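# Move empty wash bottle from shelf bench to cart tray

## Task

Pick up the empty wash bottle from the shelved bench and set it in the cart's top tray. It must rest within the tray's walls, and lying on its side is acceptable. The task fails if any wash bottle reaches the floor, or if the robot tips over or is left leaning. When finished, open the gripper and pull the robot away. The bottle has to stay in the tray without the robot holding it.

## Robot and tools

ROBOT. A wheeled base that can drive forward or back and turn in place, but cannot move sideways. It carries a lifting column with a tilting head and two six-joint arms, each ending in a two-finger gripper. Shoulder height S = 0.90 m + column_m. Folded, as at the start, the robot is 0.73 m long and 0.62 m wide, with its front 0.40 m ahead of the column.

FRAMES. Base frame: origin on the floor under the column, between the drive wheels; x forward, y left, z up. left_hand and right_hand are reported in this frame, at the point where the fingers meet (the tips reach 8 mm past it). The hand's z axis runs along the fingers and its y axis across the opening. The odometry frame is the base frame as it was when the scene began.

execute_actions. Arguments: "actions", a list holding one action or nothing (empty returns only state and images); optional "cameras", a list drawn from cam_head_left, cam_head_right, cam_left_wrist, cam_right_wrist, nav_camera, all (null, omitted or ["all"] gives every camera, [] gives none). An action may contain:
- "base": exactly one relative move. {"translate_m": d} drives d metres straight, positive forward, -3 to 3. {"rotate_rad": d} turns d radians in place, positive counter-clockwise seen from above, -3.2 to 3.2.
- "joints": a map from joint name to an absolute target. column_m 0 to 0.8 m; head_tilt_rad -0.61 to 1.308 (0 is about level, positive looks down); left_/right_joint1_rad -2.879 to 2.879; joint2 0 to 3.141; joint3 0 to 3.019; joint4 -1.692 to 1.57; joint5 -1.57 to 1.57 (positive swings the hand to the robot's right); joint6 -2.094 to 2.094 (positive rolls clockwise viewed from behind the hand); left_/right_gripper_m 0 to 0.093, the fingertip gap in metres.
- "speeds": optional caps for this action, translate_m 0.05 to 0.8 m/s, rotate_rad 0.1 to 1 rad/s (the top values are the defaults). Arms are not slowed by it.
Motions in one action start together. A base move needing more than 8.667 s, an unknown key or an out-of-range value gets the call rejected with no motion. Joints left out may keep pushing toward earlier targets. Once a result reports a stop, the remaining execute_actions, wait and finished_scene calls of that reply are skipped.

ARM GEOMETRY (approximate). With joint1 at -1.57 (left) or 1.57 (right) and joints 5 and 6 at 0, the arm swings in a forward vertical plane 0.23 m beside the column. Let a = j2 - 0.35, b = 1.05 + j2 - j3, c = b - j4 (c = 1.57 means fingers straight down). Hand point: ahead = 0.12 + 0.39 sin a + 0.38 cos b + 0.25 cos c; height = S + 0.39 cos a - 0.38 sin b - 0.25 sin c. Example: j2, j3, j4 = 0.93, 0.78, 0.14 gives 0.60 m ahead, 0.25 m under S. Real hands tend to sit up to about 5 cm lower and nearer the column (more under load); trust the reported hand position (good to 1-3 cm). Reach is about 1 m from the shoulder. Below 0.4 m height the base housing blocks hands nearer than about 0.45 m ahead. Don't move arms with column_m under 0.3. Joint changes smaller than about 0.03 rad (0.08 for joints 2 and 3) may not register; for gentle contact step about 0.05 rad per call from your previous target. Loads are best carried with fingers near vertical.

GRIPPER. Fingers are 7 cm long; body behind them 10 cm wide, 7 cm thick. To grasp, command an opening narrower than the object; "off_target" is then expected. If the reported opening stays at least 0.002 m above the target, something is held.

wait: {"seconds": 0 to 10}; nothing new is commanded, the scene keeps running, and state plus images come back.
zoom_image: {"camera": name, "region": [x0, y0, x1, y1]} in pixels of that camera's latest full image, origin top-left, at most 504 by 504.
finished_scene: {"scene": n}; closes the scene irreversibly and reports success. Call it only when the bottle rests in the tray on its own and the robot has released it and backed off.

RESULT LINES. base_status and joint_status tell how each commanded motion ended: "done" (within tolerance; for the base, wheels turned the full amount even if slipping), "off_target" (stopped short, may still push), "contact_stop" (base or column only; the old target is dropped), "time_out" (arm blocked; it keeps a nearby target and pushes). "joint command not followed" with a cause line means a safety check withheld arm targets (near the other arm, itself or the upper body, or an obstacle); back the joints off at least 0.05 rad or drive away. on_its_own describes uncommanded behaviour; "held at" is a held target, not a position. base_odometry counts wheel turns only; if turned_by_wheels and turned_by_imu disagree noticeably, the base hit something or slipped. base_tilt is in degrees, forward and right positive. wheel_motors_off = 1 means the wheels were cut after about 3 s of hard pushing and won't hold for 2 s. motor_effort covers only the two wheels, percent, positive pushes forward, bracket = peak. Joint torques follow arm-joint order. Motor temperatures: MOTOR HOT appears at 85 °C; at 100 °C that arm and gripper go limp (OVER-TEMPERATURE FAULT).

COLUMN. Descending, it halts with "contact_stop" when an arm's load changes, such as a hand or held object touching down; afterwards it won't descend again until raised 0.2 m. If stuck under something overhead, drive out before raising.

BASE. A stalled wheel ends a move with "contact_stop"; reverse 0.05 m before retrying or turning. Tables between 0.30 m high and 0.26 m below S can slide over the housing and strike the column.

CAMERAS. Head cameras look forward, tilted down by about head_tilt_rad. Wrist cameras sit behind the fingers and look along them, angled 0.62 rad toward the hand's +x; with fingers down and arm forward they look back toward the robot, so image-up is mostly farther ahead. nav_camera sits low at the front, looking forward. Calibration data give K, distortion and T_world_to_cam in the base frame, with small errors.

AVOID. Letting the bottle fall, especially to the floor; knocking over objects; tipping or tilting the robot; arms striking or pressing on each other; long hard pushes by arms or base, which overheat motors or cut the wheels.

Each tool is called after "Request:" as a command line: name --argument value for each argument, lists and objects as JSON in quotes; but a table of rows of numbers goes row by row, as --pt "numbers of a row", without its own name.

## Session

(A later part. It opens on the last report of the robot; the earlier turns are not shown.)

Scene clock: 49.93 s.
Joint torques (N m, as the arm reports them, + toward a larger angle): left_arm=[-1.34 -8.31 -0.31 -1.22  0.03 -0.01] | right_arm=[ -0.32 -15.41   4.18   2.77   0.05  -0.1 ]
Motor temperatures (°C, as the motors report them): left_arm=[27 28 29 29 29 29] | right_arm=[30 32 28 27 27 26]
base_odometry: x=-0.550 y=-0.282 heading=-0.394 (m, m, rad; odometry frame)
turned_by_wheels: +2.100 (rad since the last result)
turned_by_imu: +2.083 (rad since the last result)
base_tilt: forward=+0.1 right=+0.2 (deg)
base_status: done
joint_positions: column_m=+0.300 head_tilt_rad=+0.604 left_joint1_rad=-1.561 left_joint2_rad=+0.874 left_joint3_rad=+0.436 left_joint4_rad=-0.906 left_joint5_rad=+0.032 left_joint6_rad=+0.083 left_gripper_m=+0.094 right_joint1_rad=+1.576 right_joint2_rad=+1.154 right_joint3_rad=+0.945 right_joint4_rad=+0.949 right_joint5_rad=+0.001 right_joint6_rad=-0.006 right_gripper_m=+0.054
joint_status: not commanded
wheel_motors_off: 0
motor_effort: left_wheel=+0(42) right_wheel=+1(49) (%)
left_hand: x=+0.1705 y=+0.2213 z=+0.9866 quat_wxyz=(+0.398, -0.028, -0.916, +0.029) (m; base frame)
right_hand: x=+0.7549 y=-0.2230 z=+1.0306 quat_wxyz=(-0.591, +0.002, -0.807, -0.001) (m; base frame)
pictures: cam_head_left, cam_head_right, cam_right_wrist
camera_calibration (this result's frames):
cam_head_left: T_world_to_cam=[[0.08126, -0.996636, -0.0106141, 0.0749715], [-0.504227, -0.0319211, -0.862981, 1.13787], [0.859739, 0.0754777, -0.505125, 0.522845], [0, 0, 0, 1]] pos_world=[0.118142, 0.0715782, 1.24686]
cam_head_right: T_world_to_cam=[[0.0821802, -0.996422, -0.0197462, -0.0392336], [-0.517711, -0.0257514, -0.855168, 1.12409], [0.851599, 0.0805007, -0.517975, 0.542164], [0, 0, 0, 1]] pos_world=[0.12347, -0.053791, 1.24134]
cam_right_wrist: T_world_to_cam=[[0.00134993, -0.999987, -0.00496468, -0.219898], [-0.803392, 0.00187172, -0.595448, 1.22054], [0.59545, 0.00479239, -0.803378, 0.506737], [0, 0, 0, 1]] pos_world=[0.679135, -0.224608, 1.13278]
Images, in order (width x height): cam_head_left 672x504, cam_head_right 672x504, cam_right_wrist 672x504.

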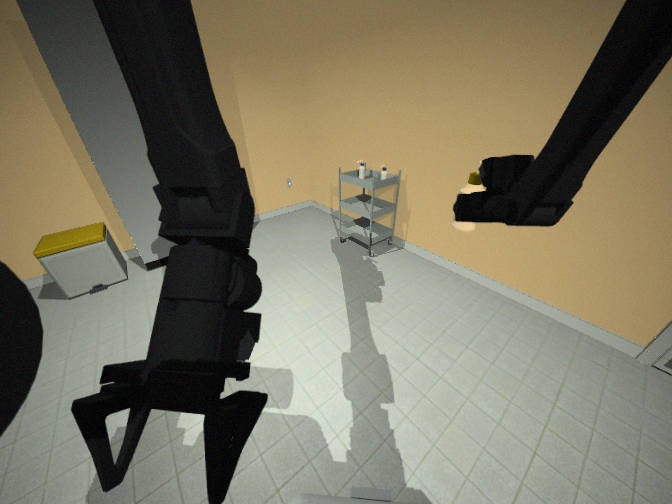

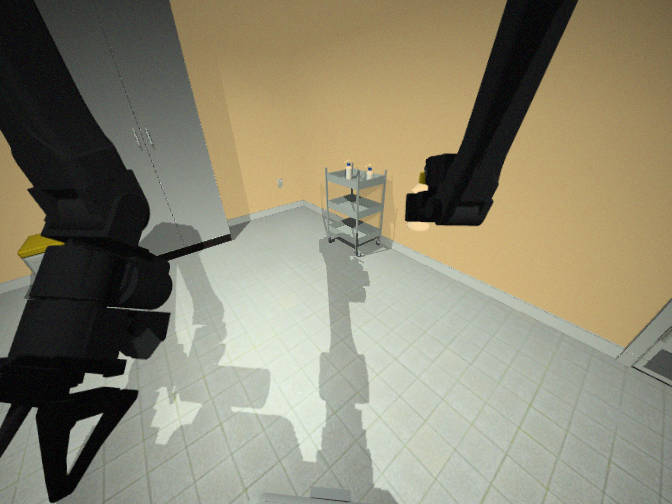

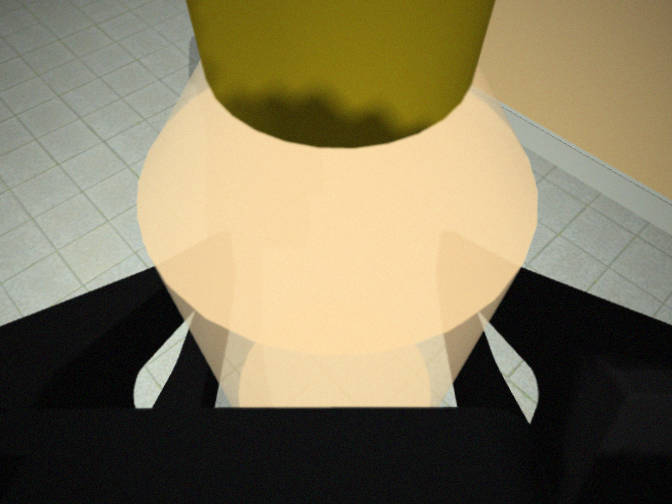

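Request:
execute_actions --actions '[{"base":{"rotate_rad":0.35}}]' --cameras '[]'

Request:
execute_actions --actions '[{"base":{"translate_m":1.7}}]' --cameras '[]'

Request:
execute_actions --actions '[{"base":{"rotate_rad":-0.6},"joints":{"head_tilt_rad":0.75}}]' --cameras '["cam_head_left","cam_head_right"]'

Scene clock: 55.23 s.
Joint torques (N m, as the arm reports them, + toward a larger angle): left_arm=[-1.39 -8.42 -0.34 -1.24  0.03  0.  ] | right_arm=[ -0.52 -15.5    4.14   2.67   0.02  -0.05]
Motor temperatures (°C, as the motors report them): left_arm=[27 28 29 29 29 29] | right_arm=[30 32 28 28 27 26]
base_odometry: x=-0.550 y=-0.282 heading=-0.045 (m, m, rad; odometry frame)
turned_by_wheels: +0.350 (rad since the last result)
turned_by_imu: +0.349 (rad since the last result)
base_tilt: forward=+0.1 right=+0.2 (deg)
base_status: done
joint_positions: column_m=+0.300 head_tilt_rad=+0.604 left_joint1_rad=-1.561 left_joint2_rad=+0.874 left_joint3_rad=+0.436 left_joint4_rad=-0.906 left_joint5_rad=+0.032 left_joint6_rad=+0.083 left_gripper_m=+0.094 right_joint1_rad=+1.576 right_joint2_rad=+1.154 right_joint3_rad=+0.945 right_joint4_rad=+0.949 right_joint5_rad=+0.001 right_joint6_rad=-0.006 right_gripper_m=+0.054
joint_status: not commanded
wheel_motors_off: 0
motor_effort: left_wheel=-1(26) right_wheel=-1(28) (%)
left_hand: x=+0.1705 y=+0.2213 z=+0.9866 quat_wxyz=(+0.398, -0.028, -0.916, +0.029) (m; base frame)
right_hand: x=+0.7549 y=-0.2232 z=+1.0306 quat_wxyz=(-0.591, +0.002, -0.807, +0.000) (m; base frame)
pictures: none
No camera images: the call's "cameras" was empty. Leave "cameras" out to get every camera's image.

Scene clock: 59.60 s.
Joint torques (N m, as the arm reports them, + toward a larger angle): left_arm=[-1.35 -8.42 -0.56 -1.28  0.03  0.  ] | right_arm=[ -0.21 -15.27   4.13   2.66   0.05  -0.04]
Motor temperatures (°C, as the motors report them): left_arm=[27 28 29 29 29 29] | right_arm=[30 32 28 28 27 26]
base_odometry: x=+1.149 y=-0.357 heading=-0.044 (m, m, rad; odometry frame)
turned_by_wheels: +0.001 (rad since the last result)
turned_by_imu: -0.002 (rad since the last result)
base_tilt: forward=+0.2 right=+0.2 (deg)
base_status: done
joint_positions: column_m=+0.300 head_tilt_rad=+0.604 left_joint1_rad=-1.561 left_joint2_rad=+0.874 left_joint3_rad=+0.438 left_joint4_rad=-0.906 left_joint5_rad=+0.032 left_joint6_rad=+0.083 left_gripper_m=+0.094 right_joint1_rad=+1.576 right_joint2_rad=+1.154 right_joint3_rad=+0.945 right_joint4_rad=+0.949 right_joint5_rad=+0.001 right_joint6_rad=-0.006 right_gripper_m=+0.054
joint_status: not commanded
wheel_motors_off: 0
motor_effort: left_wheel=+1(51) right_wheel=-2(49) (%)
left_hand: x=+0.1715 y=+0.2213 z=+0.9863 quat_wxyz=(+0.397, -0.028, -0.917, +0.028) (m; base frame)
right_hand: x=+0.7549 y=-0.2232 z=+1.0306 quat_wxyz=(-0.591, +0.002, -0.807, +0.000) (m; base frame)
pictures: none
No camera images: the call's "cameras" was empty. Leave "cameras" out to get every camera's image.

Scene clock: 61.47 s.
Joint torques (N m, as the arm reports them, + toward a larger angle): left_arm=[-1.36 -8.42 -0.49 -1.24  0.03 -0.01] | right_arm=[ -0.24 -16.33   4.37   2.72   0.03  -0.04]
Motor temperatures (°C, as the motors report them): left_arm=[27 28 29 29 29 29] | right_arm=[30 32 28 28 27 26]
base_odometry: x=+1.149 y=-0.357 heading=-0.643 (m, m, rad; odometry frame)
turned_by_wheels: -0.600 (rad since the last result)
turned_by_imu: -0.590 (rad since the last result)
base_tilt: forward=+0.1 right=+0.2 (deg)
base_status: done
joint_positions: column_m=+0.300 head_tilt_rad=+0.752 left_joint1_rad=-1.561 left_joint2_rad=+0.874 left_joint3_rad=+0.438 left_joint4_rad=-0.906 left_joint5_rad=+0.032 left_joint6_rad=+0.083 left_gripper_m=+0.094 right_joint1_rad=+1.576 right_joint2_rad=+1.154 right_joint3_rad=+0.945 right_joint4_rad=+0.949 right_joint5_rad=+0.001 right_joint6_rad=-0.006 right_gripper_m=+0.054
joint_status: all done
wheel_motors_off: 0
motor_effort: left_wheel=-1(40) right_wheel=-2(47) (%)
left_hand: x=+0.1715 y=+0.2213 z=+0.9863 quat_wxyz=(+0.397, -0.028, -0.917, +0.028) (m; base frame)
right_hand: x=+0.7549 y=-0.2233 z=+1.0306 quat_wxyz=(-0.591, +0.002, -0.807, +0.000) (m; base frame)
pictures: cam_head_left, cam_head_right
camera_calibration (this result's frames):
cam_head_left: T_world_to_cam=[[0.0788089, -0.996636, -0.0224722, 0.0903427], [-0.625886, -0.0319211, -0.779261, 1.03629], [0.775922, 0.0754777, -0.626297, 0.682853], [0, 0, 0, 1]] pos_world=[0.111641, 0.0715782, 1.23724]
cam_head_right: T_world_to_cam=[[0.0783735, -0.996422, -0.0316402, -0.0237485], [-0.638072, -0.0257514, -0.769546, 1.02], [0.765978, 0.0805007, -0.637807, 0.70054], [0, 0, 0, 1]] pos_world=[0.116098, -0.053791, 1.231]
Images, in order (width x height): cam_head_left 672x504, cam_head_right 672x504.

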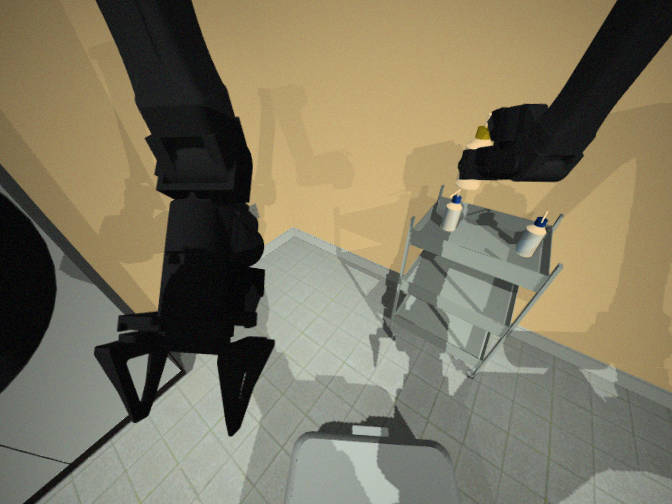

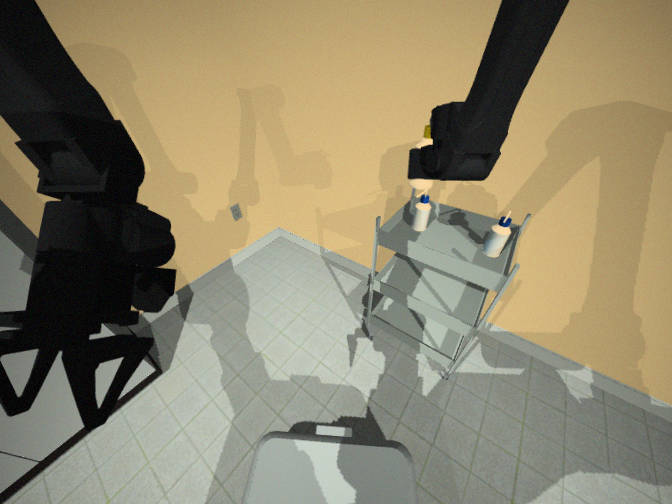

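Request:
execute_actions --actions '[{"base":{"rotate_rad":-0.23},"speeds":{"rotate_rad":0.5}}]' --cameras '[]'

Request:
execute_actions --actions '[{"base":{"translate_m":0.2},"speeds":{"translate_m":0.3}}]' --cameras '["cam_head_left","cam_head_right","cam_right_wrist"]'

Scene clock: 67.50 s.
Joint torques (N m, as the arm reports them, + toward a larger angle): left_arm=[-1.27 -8.39 -0.54 -1.25  0.03  0.  ] | right_arm=[ -0.23 -15.24   4.22   2.8    0.05  -0.07]
Motor temperatures (°C, as the motors report them): left_arm=[27 28 29 29 29 29] | right_arm=[30 32 29 28 27 26]
base_odometry: x=+1.149 y=-0.357 heading=-0.873 (m, m, rad; odometry frame)
turned_by_wheels: -0.230 (rad since the last result)
turned_by_imu: -0.227 (rad since the last result)
base_tilt: forward=+0.1 right=+0.3 (deg)
base_status: done
joint_positions: column_m=+0.300 head_tilt_rad=+0.752 left_joint1_rad=-1.561 left_joint2_rad=+0.874 left_joint3_rad=+0.438 left_joint4_rad=-0.906 left_joint5_rad=+0.032 left_joint6_rad=+0.083 left_gripper_m=+0.094 right_joint1_rad=+1.576 right_joint2_rad=+1.154 right_joint3_rad=+0.945 right_joint4_rad=+0.949 right_joint5_rad=+0.001 right_joint6_rad=-0.006 right_gripper_m=+0.054
joint_status: not commanded
wheel_motors_off: 0
motor_effort: left_wheel=+1(28) right_wheel=-1(27) (%)
left_hand: x=+0.1715 y=+0.2213 z=+0.9863 quat_wxyz=(+0.397, -0.028, -0.917, +0.028) (m; base frame)
right_hand: x=+0.7549 y=-0.2233 z=+1.0306 quat_wxyz=(-0.591, +0.002, -0.807, +0.000) (m; base frame)
pictures: none
No camera images: the call's "cameras" was empty. Leave "cameras" out to get every camera's image.

Scene clock: 69.47 s.
Joint torques (N m, as the arm reports them, + toward a larger angle): left_arm=[-1.41 -8.35 -0.4  -1.23  0.03  0.  ] | right_arm=[ -0.64 -15.74   3.91   2.85   0.08  -0.04]
Motor temperatures (°C, as the motors report them): left_arm=[27 28 29 29 29 29] | right_arm=[30 32 29 28 27 26]
base_odometry: x=+1.277 y=-0.511 heading=-0.874 (m, m, rad; odometry frame)
turned_by_wheels: -0.001 (rad since the last result)
turned_by_imu: -0.001 (rad since the last result)
base_tilt: forward=+0.1 right=+0.3 (deg)
base_status: done
joint_positions: column_m=+0.300 head_tilt_rad=+0.753 left_joint1_rad=-1.561 left_joint2_rad=+0.874 left_joint3_rad=+0.437 left_joint4_rad=-0.906 left_joint5_rad=+0.032 left_joint6_rad=+0.083 left_gripper_m=+0.094 right_joint1_rad=+1.576 right_joint2_rad=+1.154 right_joint3_rad=+0.945 right_joint4_rad=+0.949 right_joint5_rad=+0.001 right_joint6_rad=-0.006 right_gripper_m=+0.054
joint_status: not commanded
wheel_motors_off: 0
motor_effort: left_wheel=-2(48) right_wheel=+2(53) (%)
left_hand: x=+0.1713 y=+0.2213 z=+0.9863 quat_wxyz=(+0.397, -0.028, -0.917, +0.028) (m; base frame)
right_hand: x=+0.7549 y=-0.2233 z=+1.0306 quat_wxyz=(-0.591, +0.002, -0.807, +0.000) (m; base frame)
pictures: cam_head_left, cam_head_right, cam_right_wrist
camera_calibration (this result's frames):
cam_head_left: T_world_to_cam=[[0.0787941, -0.996636, -0.022524, 0.09041], [-0.626398, -0.0319211, -0.778849, 1.03579], [0.77551, 0.0754777, -0.626807, 0.683529], [0, 0, 0, 1]] pos_world=[0.111609, 0.0715782, 1.2372]
cam_head_right: T_world_to_cam=[[0.0783527, -0.996422, -0.0316917, -0.0236812], [-0.638577, -0.0257514, -0.769127, 1.01949], [0.765559, 0.0805007, -0.63831, 0.701208], [0, 0, 0, 1]] pos_world=[0.116062, -0.053791, 1.23095]
cam_right_wrist: T_world_to_cam=[[0.00133217, -0.999989, -0.00441899, -0.220753], [-0.803391, 0.00156105, -0.59545, 1.22048], [0.595451, 0.00434342, -0.80338, 0.506638], [0, 0, 0, 1]] pos_world=[0.679136, -0.224856, 1.13278]
Images, in order (width x height): cam_head_left 672x504, cam_head_right 672x504, cam_right_wrist 672x504.

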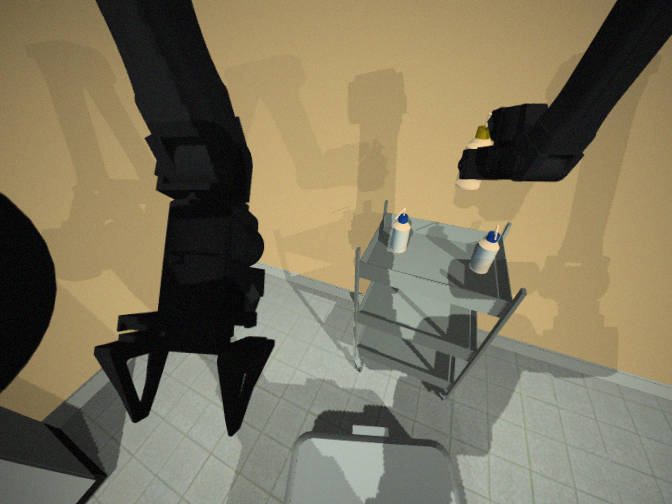

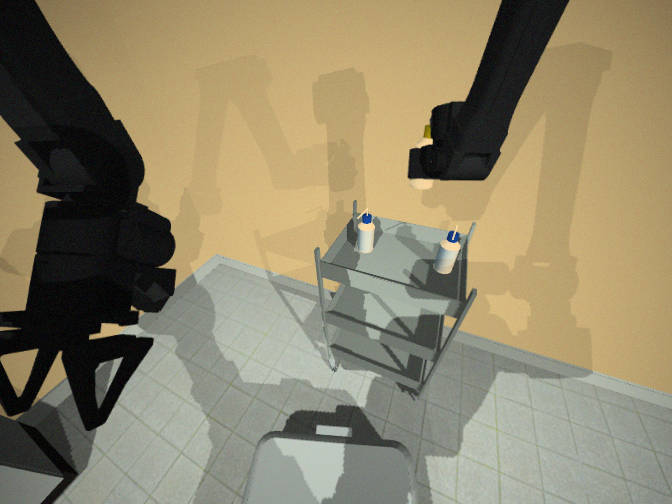

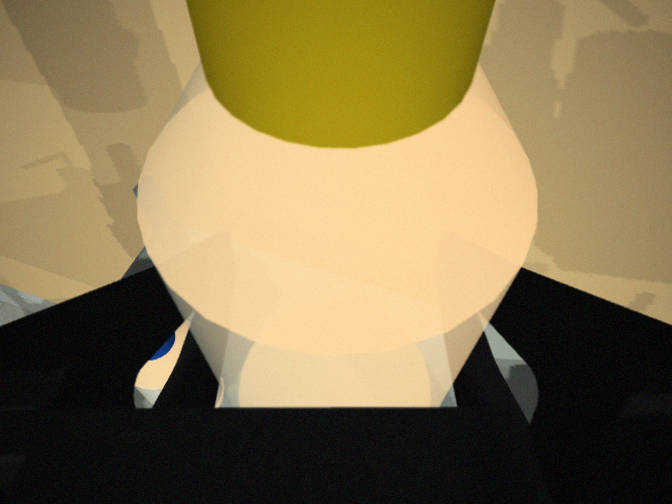

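Request:
execute_actions --actions '[{"joints":{"column_m":0.11}}]' --cameras '["cam_head_left","cam_head_right","cam_right_wrist"]'

Scene clock: 75.33 s.
Joint torques (N m, as the arm reports them, + toward a larger angle): left_arm=[-1.32 -8.34 -0.52 -1.22  0.03 -0.01] | right_arm=[ -0.35 -15.87   4.05   2.78   0.01  -0.08]
Motor temperatures (°C, as the motors report them): left_arm=[27 28 29 29 29 29] | right_arm=[30 32 29 28 27 26]
base_odometry: x=+1.277 y=-0.511 heading=-0.874 (m, m, rad; odometry frame)
turned_by_wheels: +0.000 (rad since the last result)
turned_by_imu: +0.002 (rad since the last result)
base_tilt: forward=+0.1 right=+0.3 (deg)
base_status: not commanded
joint_positions: column_m=+0.110 head_tilt_rad=+0.753 left_joint1_rad=-1.561 left_joint2_rad=+0.874 left_joint3_rad=+0.437 left_joint4_rad=-0.906 left_joint5_rad=+0.032 left_joint6_rad=+0.083 left_gripper_m=+0.094 right_joint1_rad=+1.576 right_joint2_rad=+1.154 right_joint3_rad=+0.945 right_joint4_rad=+0.949 right_joint5_rad=+0.001 right_joint6_rad=-0.006 right_gripper_m=+0.054
joint_status: all done
wheel_motors_off: 0
motor_effort: left_wheel=-1(5) right_wheel=+2(2) (%)
left_hand: x=+0.1713 y=+0.2213 z=+0.7965 quat_wxyz=(+0.397, -0.028, -0.917, +0.028) (m; base frame)
right_hand: x=+0.7549 y=-0.2233 z=+0.8408 quat_wxyz=(-0.591, +0.002, -0.807, +0.000) (m; base frame)
pictures: cam_head_left, cam_head_right, cam_right_wrist
camera_calibration (this result's frames):
cam_head_left: T_world_to_cam=[[0.0787941, -0.996636, -0.022524, 0.0861332], [-0.626398, -0.0319211, -0.778849, 0.887902], [0.77551, 0.0754777, -0.626807, 0.564512], [0, 0, 0, 1]] pos_world=[0.111609, 0.0715782, 1.04732]
cam_head_right: T_world_to_cam=[[0.0783527, -0.996422, -0.0316917, -0.0296988], [-0.638577, -0.0257514, -0.769127, 0.873447], [0.765559, 0.0805007, -0.63831, 0.580006], [0, 0, 0, 1]] pos_world=[0.116062, -0.053791, 1.04107]
cam_right_wrist: T_world_to_cam=[[0.00133217, -0.999989, -0.00441899, -0.221592], [-0.803391, 0.00156105, -0.59545, 1.10741], [0.595451, 0.00434342, -0.80338, 0.354093], [0, 0, 0, 1]] pos_world=[0.679136, -0.224856, 0.942902]
Images, in order (width x height): cam_head_left 672x504, cam_head_right 672x504, cam_right_wrist 672x504.

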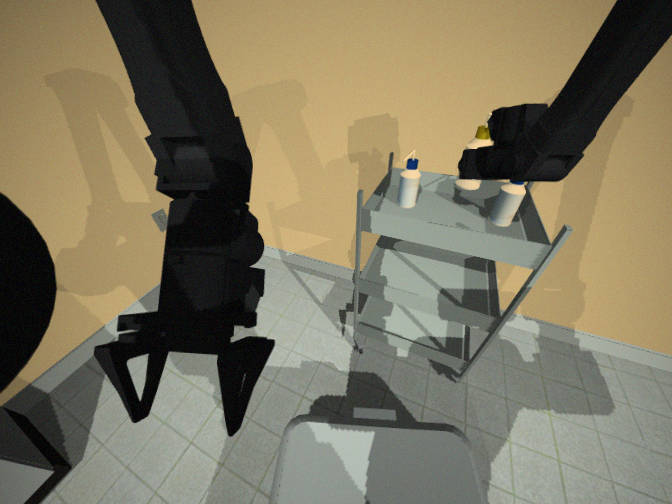

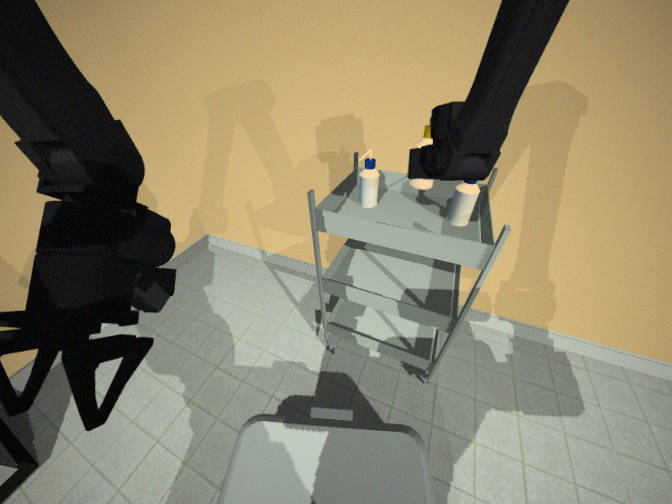

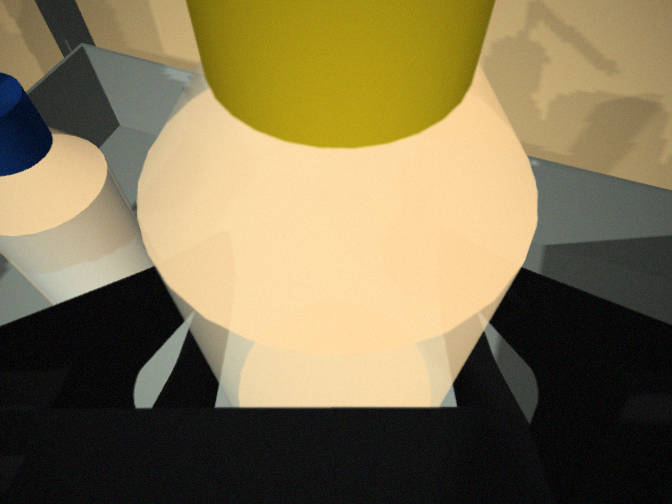

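Request:
execute_actions --actions '[{"joints":{"column_m":0.03}}]' --cameras '["cam_head_left","cam_head_right","cam_right_wrist"]'

Request:
zoom_image --camera "cam_head_left" --region '[340,90,600,270]'

Scene clock: 80.57 s.
Joint torques (N m, as the arm reports them, + toward a larger angle): left_arm=[-1.37 -8.27 -0.44 -1.24  0.03  0.  ] | right_arm=[ -0.43 -16.16   4.25   2.61   0.03  -0.07]
Motor temperatures (°C, as the motors report them): left_arm=[27 28 29 29 29 29] | right_arm=[30 32 29 28 27 26]
base_odometry: x=+1.277 y=-0.511 heading=-0.874 (m, m, rad; odometry frame)
turned_by_wheels: +0.000 (rad since the last result)
turned_by_imu: +0.002 (rad since the last result)
base_tilt: forward=+0.1 right=+0.1 (deg)
base_status: not commanded
joint_positions: column_m=+0.030 head_tilt_rad=+0.753 left_joint1_rad=-1.561 left_joint2_rad=+0.874 left_joint3_rad=+0.437 left_joint4_rad=-0.906 left_joint5_rad=+0.032 left_joint6_rad=+0.083 left_gripper_m=+0.094 right_joint1_rad=+1.576 right_joint2_rad=+1.154 right_joint3_rad=+0.945 right_joint4_rad=+0.949 right_joint5_rad=+0.001 right_joint6_rad=-0.006 right_gripper_m=+0.054
joint_status: all done
wheel_motors_off: 0
motor_effort: left_wheel=-2(4) right_wheel=+1(2) (%)
left_hand: x=+0.1713 y=+0.2213 z=+0.7164 quat_wxyz=(+0.397, -0.028, -0.917, +0.028) (m; base frame)
right_hand: x=+0.7549 y=-0.2233 z=+0.7607 quat_wxyz=(-0.591, +0.002, -0.807, +0.000) (m; base frame)
pictures: cam_head_left, cam_head_right, cam_right_wrist
camera_calibration (this result's frames):
cam_head_left: T_world_to_cam=[[0.0787941, -0.996636, -0.022524, 0.0843309], [-0.626398, -0.0319211, -0.778849, 0.825581], [0.77551, 0.0754777, -0.626807, 0.514357], [0, 0, 0, 1]] pos_world=[0.111609, 0.0715782, 0.967305]
cam_head_right: T_world_to_cam=[[0.0783527, -0.996422, -0.0316917, -0.0322347], [-0.638577, -0.0257514, -0.769127, 0.811904], [0.765559, 0.0805007, -0.63831, 0.528931], [0, 0, 0, 1]] pos_world=[0.116062, -0.053791, 0.961058]
cam_right_wrist: T_world_to_cam=[[0.00133217, -0.999989, -0.00441899, -0.221945], [-0.803391, 0.00156105, -0.59545, 1.05977], [0.595451, 0.00434342, -0.80338, 0.289809], [0, 0, 0, 1]] pos_world=[0.679136, -0.224856, 0.862885]
Images, in order (width x height): cam_head_left 672x504, cam_head_right 672x504, cam_right_wrist 672x504.

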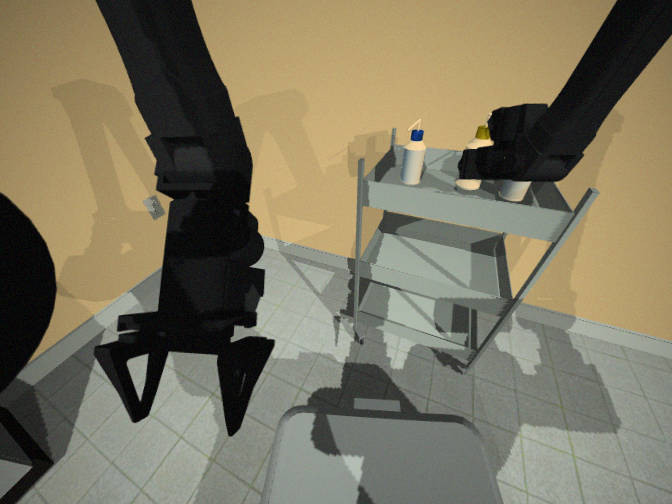

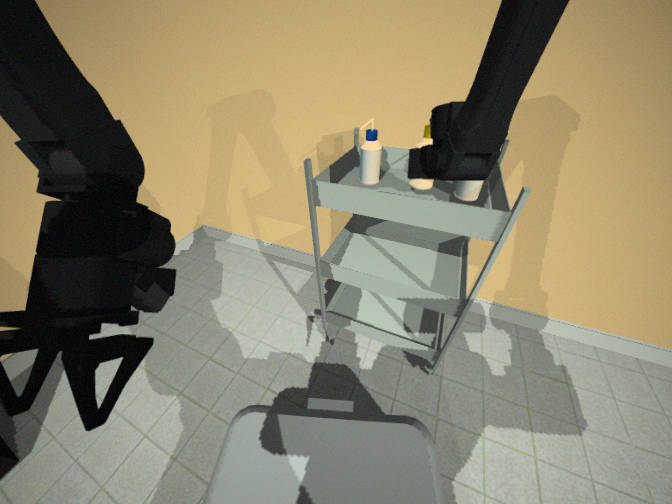

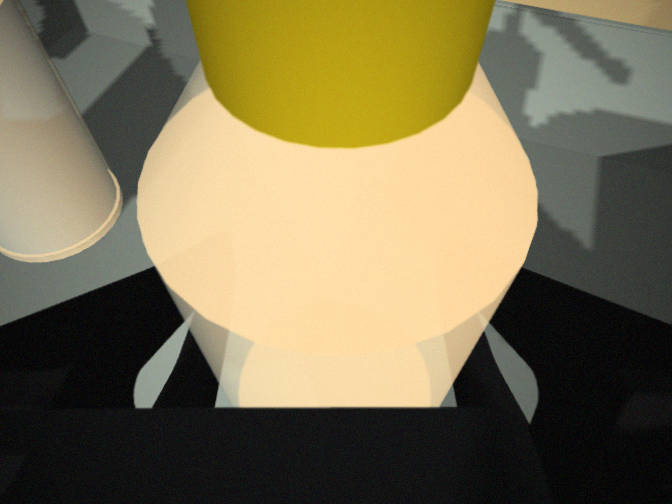

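Region (340, 90, 600, 270) of cam_head_left's 672x504 image, scaled by 1.938, with more detail than that image has; it fills the top 349 rows of this view, and the rest is white.

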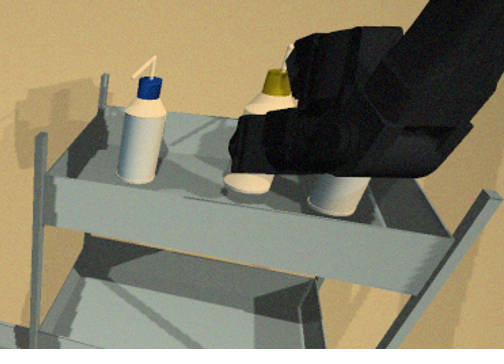

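About 2 cm left above the floor.

Request:
execute_actions --actions '[{"joints":{"column_m":0.01}}]' --cameras '["cam_right_wrist"]'

Request:
execute_actions --actions '[{"joints":{"right_gripper_m":0.08}}]' --cameras '["cam_right_wrist"]'

Request:
execute_actions --actions '[{"base":{"translate_m":-0.05},"speeds":{"translate_m":0.1},"joints":{"column_m":0.04}}]' --cameras '["cam_head_left","cam_right_wrist"]'

Scene clock: 83.77 s.
Joint torques (N m, as the arm reports them, + toward a larger angle): left_arm=[-1.37 -8.24 -0.46 -1.23  0.04 -0.01] | right_arm=[ -0.61 -15.13   4.06   2.76   0.08  -0.05]
Motor temperatures (°C, as the motors report them): left_arm=[27 28 29 29 29 29] | right_arm=[30 32 29 28 27 26]
base_odometry: x=+1.277 y=-0.511 heading=-0.874 (m, m, rad; odometry frame)
turned_by_wheels: +0.000 (rad since the last result)
turned_by_imu: +0.001 (rad since the last result)
base_tilt: forward=+0.1 right=+0.3 (deg)
base_status: not commanded
joint_positions: column_m=+0.010 head_tilt_rad=+0.753 left_joint1_rad=-1.561 left_joint2_rad=+0.874 left_joint3_rad=+0.437 left_joint4_rad=-0.906 left_joint5_rad=+0.032 left_joint6_rad=+0.083 left_gripper_m=+0.094 right_joint1_rad=+1.576 right_joint2_rad=+1.154 right_joint3_rad=+0.945 right_joint4_rad=+0.949 right_joint5_rad=+0.001 right_joint6_rad=-0.006 right_gripper_m=+0.054
joint_status: all done
wheel_motors_off: 0
motor_effort: left_wheel=-1(2) right_wheel=+5(3) (%)
left_hand: x=+0.1713 y=+0.2213 z=+0.6964 quat_wxyz=(+0.397, -0.028, -0.917, +0.028) (m; base frame)
right_hand: x=+0.7549 y=-0.2233 z=+0.7407 quat_wxyz=(-0.591, +0.002, -0.807, +0.000) (m; base frame)
pictures: cam_right_wrist
camera_calibration (this result's frames):
cam_right_wrist: T_world_to_cam=[[0.00133217, -0.999989, -0.00441899, -0.222034], [-0.803391, 0.00156105, -0.59545, 1.04785], [0.595451, 0.00434342, -0.80338, 0.273732], [0, 0, 0, 1]] pos_world=[0.679136, -0.224856, 0.842873]
Images, in order (width x height): cam_right_wrist 672x504.

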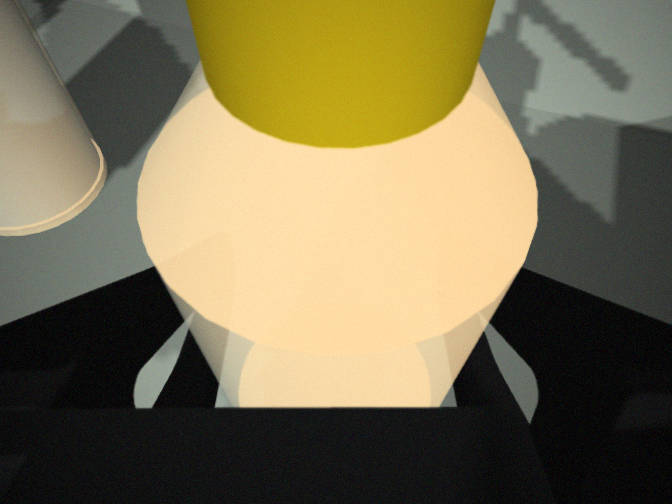

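Scene clock: 84.33 s.
Joint torques (N m, as the arm reports them, + toward a larger angle): left_arm=[-1.31 -8.34 -0.44 -1.22  0.04  0.  ] | right_arm=[ -0.37 -15.04   4.12   2.75   0.06  -0.1 ]
Motor temperatures (°C, as the motors report them): left_arm=[27 28 29 29 29 29] | right_arm=[30 32 29 28 27 26]
base_odometry: x=+1.277 y=-0.511 heading=-0.874 (m, m, rad; odometry frame)
turned_by_wheels: +0.000 (rad since the last result)
turned_by_imu: +0.000 (rad since the last result)
base_tilt: forward=+0.2 right=+0.3 (deg)
base_status: not commanded
joint_positions: column_m=+0.010 head_tilt_rad=+0.753 left_joint1_rad=-1.561 left_joint2_rad=+0.874 left_joint3_rad=+0.437 left_joint4_rad=-0.906 left_joint5_rad=+0.032 left_joint6_rad=+0.083 left_gripper_m=+0.094 right_joint1_rad=+1.576 right_joint2_rad=+1.154 right_joint3_rad=+0.945 right_joint4_rad=+0.949 right_joint5_rad=+0.001 right_joint6_rad=-0.006 right_gripper_m=+0.080
joint_status: all done
wheel_motors_off: 0
motor_effort: left_wheel=-4(3) right_wheel=+3(4) (%)
left_hand: x=+0.1713 y=+0.2213 z=+0.6964 quat_wxyz=(+0.397, -0.028, -0.917, +0.028) (m; base frame)
right_hand: x=+0.7549 y=-0.2233 z=+0.7407 quat_wxyz=(-0.591, +0.002, -0.807, +0.000) (m; base frame)
pictures: cam_right_wrist
camera_calibration (this result's frames):
cam_right_wrist: T_world_to_cam=[[0.00133217, -0.999989, -0.00441899, -0.222034], [-0.803391, 0.00156105, -0.59545, 1.04785], [0.595451, 0.00434342, -0.80338, 0.273732], [0, 0, 0, 1]] pos_world=[0.679136, -0.224856, 0.842873]
Images, in order (width x height): cam_right_wrist 672x504.

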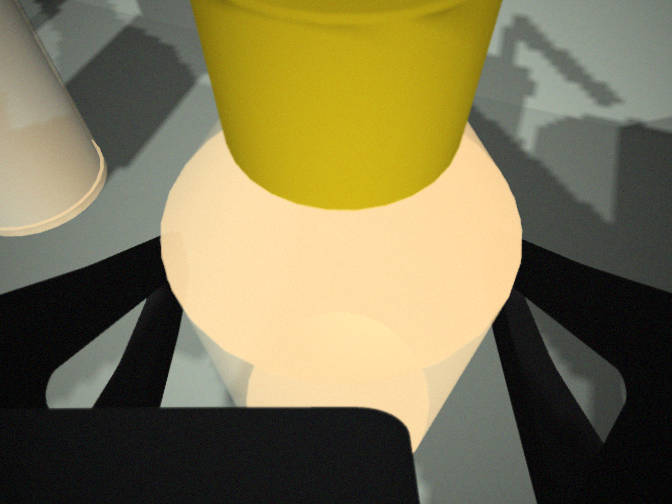

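Scene clock: 85.70 s.
Joint torques (N m, as the arm reports them, + toward a larger angle): left_arm=[-1.29 -8.71 -0.53 -1.22  0.03 -0.01] | right_arm=[ -0.5  -15.24   4.09   2.77   0.05  -0.02]
Motor temperatures (°C, as the motors report them): left_arm=[27 28 29 29 29 29] | right_arm=[30 32 29 28 27 26]
base_odometry: x=+1.245 y=-0.472 heading=-0.873 (m, m, rad; odometry frame)
turned_by_wheels: +0.001 (rad since the last result)
turned_by_imu: +0.002 (rad since the last result)
base_tilt: forward=+0.2 right=+0.3 (deg)
base_status: done
joint_positions: column_m=+0.040 head_tilt_rad=+0.753 left_joint1_rad=-1.561 left_joint2_rad=+0.874 left_joint3_rad=+0.438 left_joint4_rad=-0.906 left_joint5_rad=+0.032 left_joint6_rad=+0.083 left_gripper_m=+0.094 right_joint1_rad=+1.576 right_joint2_rad=+1.154 right_joint3_rad=+0.945 right_joint4_rad=+0.949 right_joint5_rad=+0.001 right_joint6_rad=-0.006 right_gripper_m=+0.080
joint_status: all done
wheel_motors_off: 0
motor_effort: left_wheel=+2(38) right_wheel=-2(31) (%)
left_hand: x=+0.1715 y=+0.2213 z=+0.7263 quat_wxyz=(+0.397, -0.028, -0.917, +0.028) (m; base frame)
right_hand: x=+0.7549 y=-0.2233 z=+0.7706 quat_wxyz=(-0.591, +0.002, -0.807, +0.000) (m; base frame)
pictures: cam_head_left, cam_right_wrist
camera_calibration (this result's frames):
cam_head_left: T_world_to_cam=[[0.0787902, -0.996636, -0.0225376, 0.0845681], [-0.626533, -0.0319211, -0.778741, 0.833191], [0.775402, 0.0754777, -0.626941, 0.520708], [0, 0, 0, 1]] pos_world=[0.1116, 0.0715782, 0.977199]
cam_right_wrist: T_world_to_cam=[[0.00133217, -0.999989, -0.00441899, -0.221902], [-0.803391, 0.00156105, -0.59545, 1.06567], [0.595451, 0.00434342, -0.80338, 0.297767], [0, 0, 0, 1]] pos_world=[0.679136, -0.224856, 0.87279]
Images, in order (width x height): cam_head_left 672x504, cam_right_wrist 672x504.

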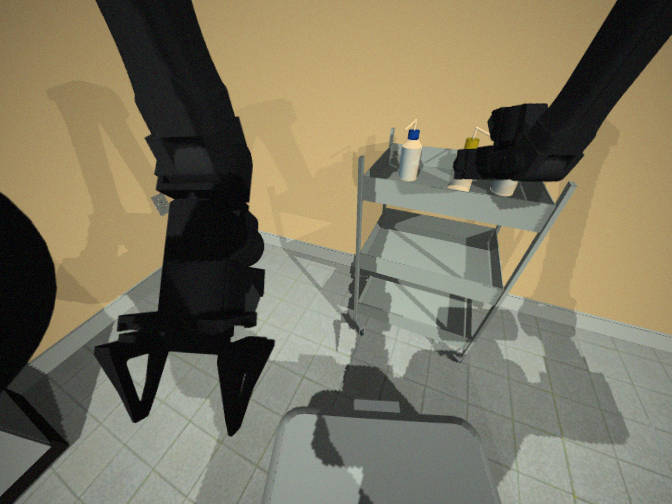

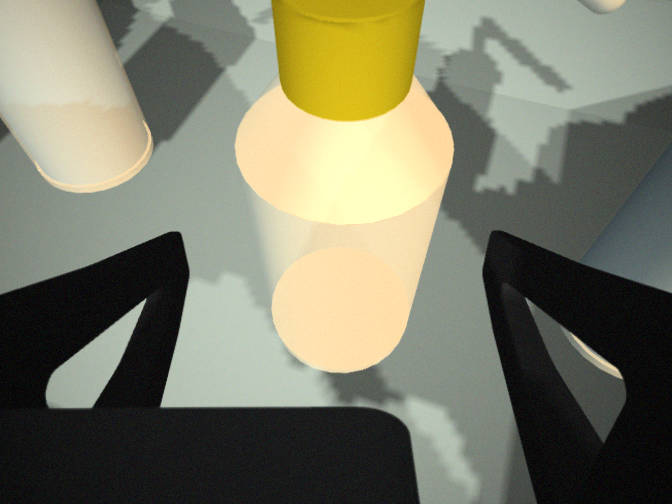

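Request:
execute_actions --actions '[{"base":{"translate_m":-0.4},"joints":{"column_m":0.08}}]' --cameras '["cam_head_left"]'

Request:
finished_scene --scene 1

Scene clock: 89.47 s.
Joint torques (N m, as the arm reports them, + toward a larger angle): left_arm=[-1.4  -8.09 -0.51 -1.34  0.03  0.  ] | right_arm=[ -0.74 -15.84   4.11   2.63   0.06  -0.08]
Motor temperatures (°C, as the motors report them): left_arm=[27 28 29 29 29 29] | right_arm=[30 32 29 28 27 26]
base_odometry: x=+0.988 y=-0.166 heading=-0.874 (m, m, rad; odometry frame)
turned_by_wheels: -0.001 (rad since the last result)
turned_by_imu: +0.001 (rad since the last result)
base_tilt: forward=+0.1 right=+0.3 (deg)
base_status: done
joint_positions: column_m=+0.080 head_tilt_rad=+0.753 left_joint1_rad=-1.561 left_joint2_rad=+0.874 left_joint3_rad=+0.436 left_joint4_rad=-0.906 left_joint5_rad=+0.032 left_joint6_rad=+0.083 left_gripper_m=+0.094 right_joint1_rad=+1.576 right_joint2_rad=+1.154 right_joint3_rad=+0.945 right_joint4_rad=+0.949 right_joint5_rad=+0.001 right_joint6_rad=-0.006 right_gripper_m=+0.080
joint_status: all done
wheel_motors_off: 0
motor_effort: left_wheel=+0(38) right_wheel=+1(55) (%)
left_hand: x=+0.1705 y=+0.2213 z=+0.7666 quat_wxyz=(+0.398, -0.028, -0.916, +0.029) (m; base frame)
right_hand: x=+0.7549 y=-0.2233 z=+0.8106 quat_wxyz=(-0.591, +0.002, -0.807, +0.000) (m; base frame)
pictures: cam_head_left
camera_calibration (this result's frames):
cam_head_left: T_world_to_cam=[[0.0787839, -0.996636, -0.0225596, 0.0854933], [-0.626751, -0.0319211, -0.778566, 0.864159], [0.775227, 0.0754777, -0.627157, 0.546021], [0, 0, 0, 1]] pos_world=[0.111587, 0.0715782, 1.01717]
Images, in order (width x height): cam_head_left 672x504.

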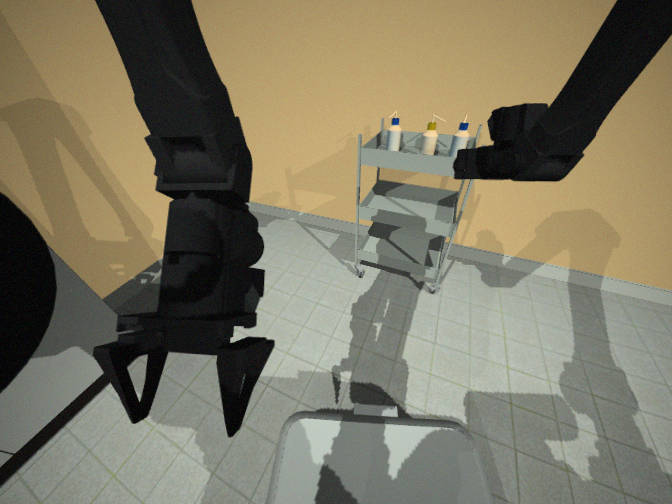

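The scene is finished: the task was done.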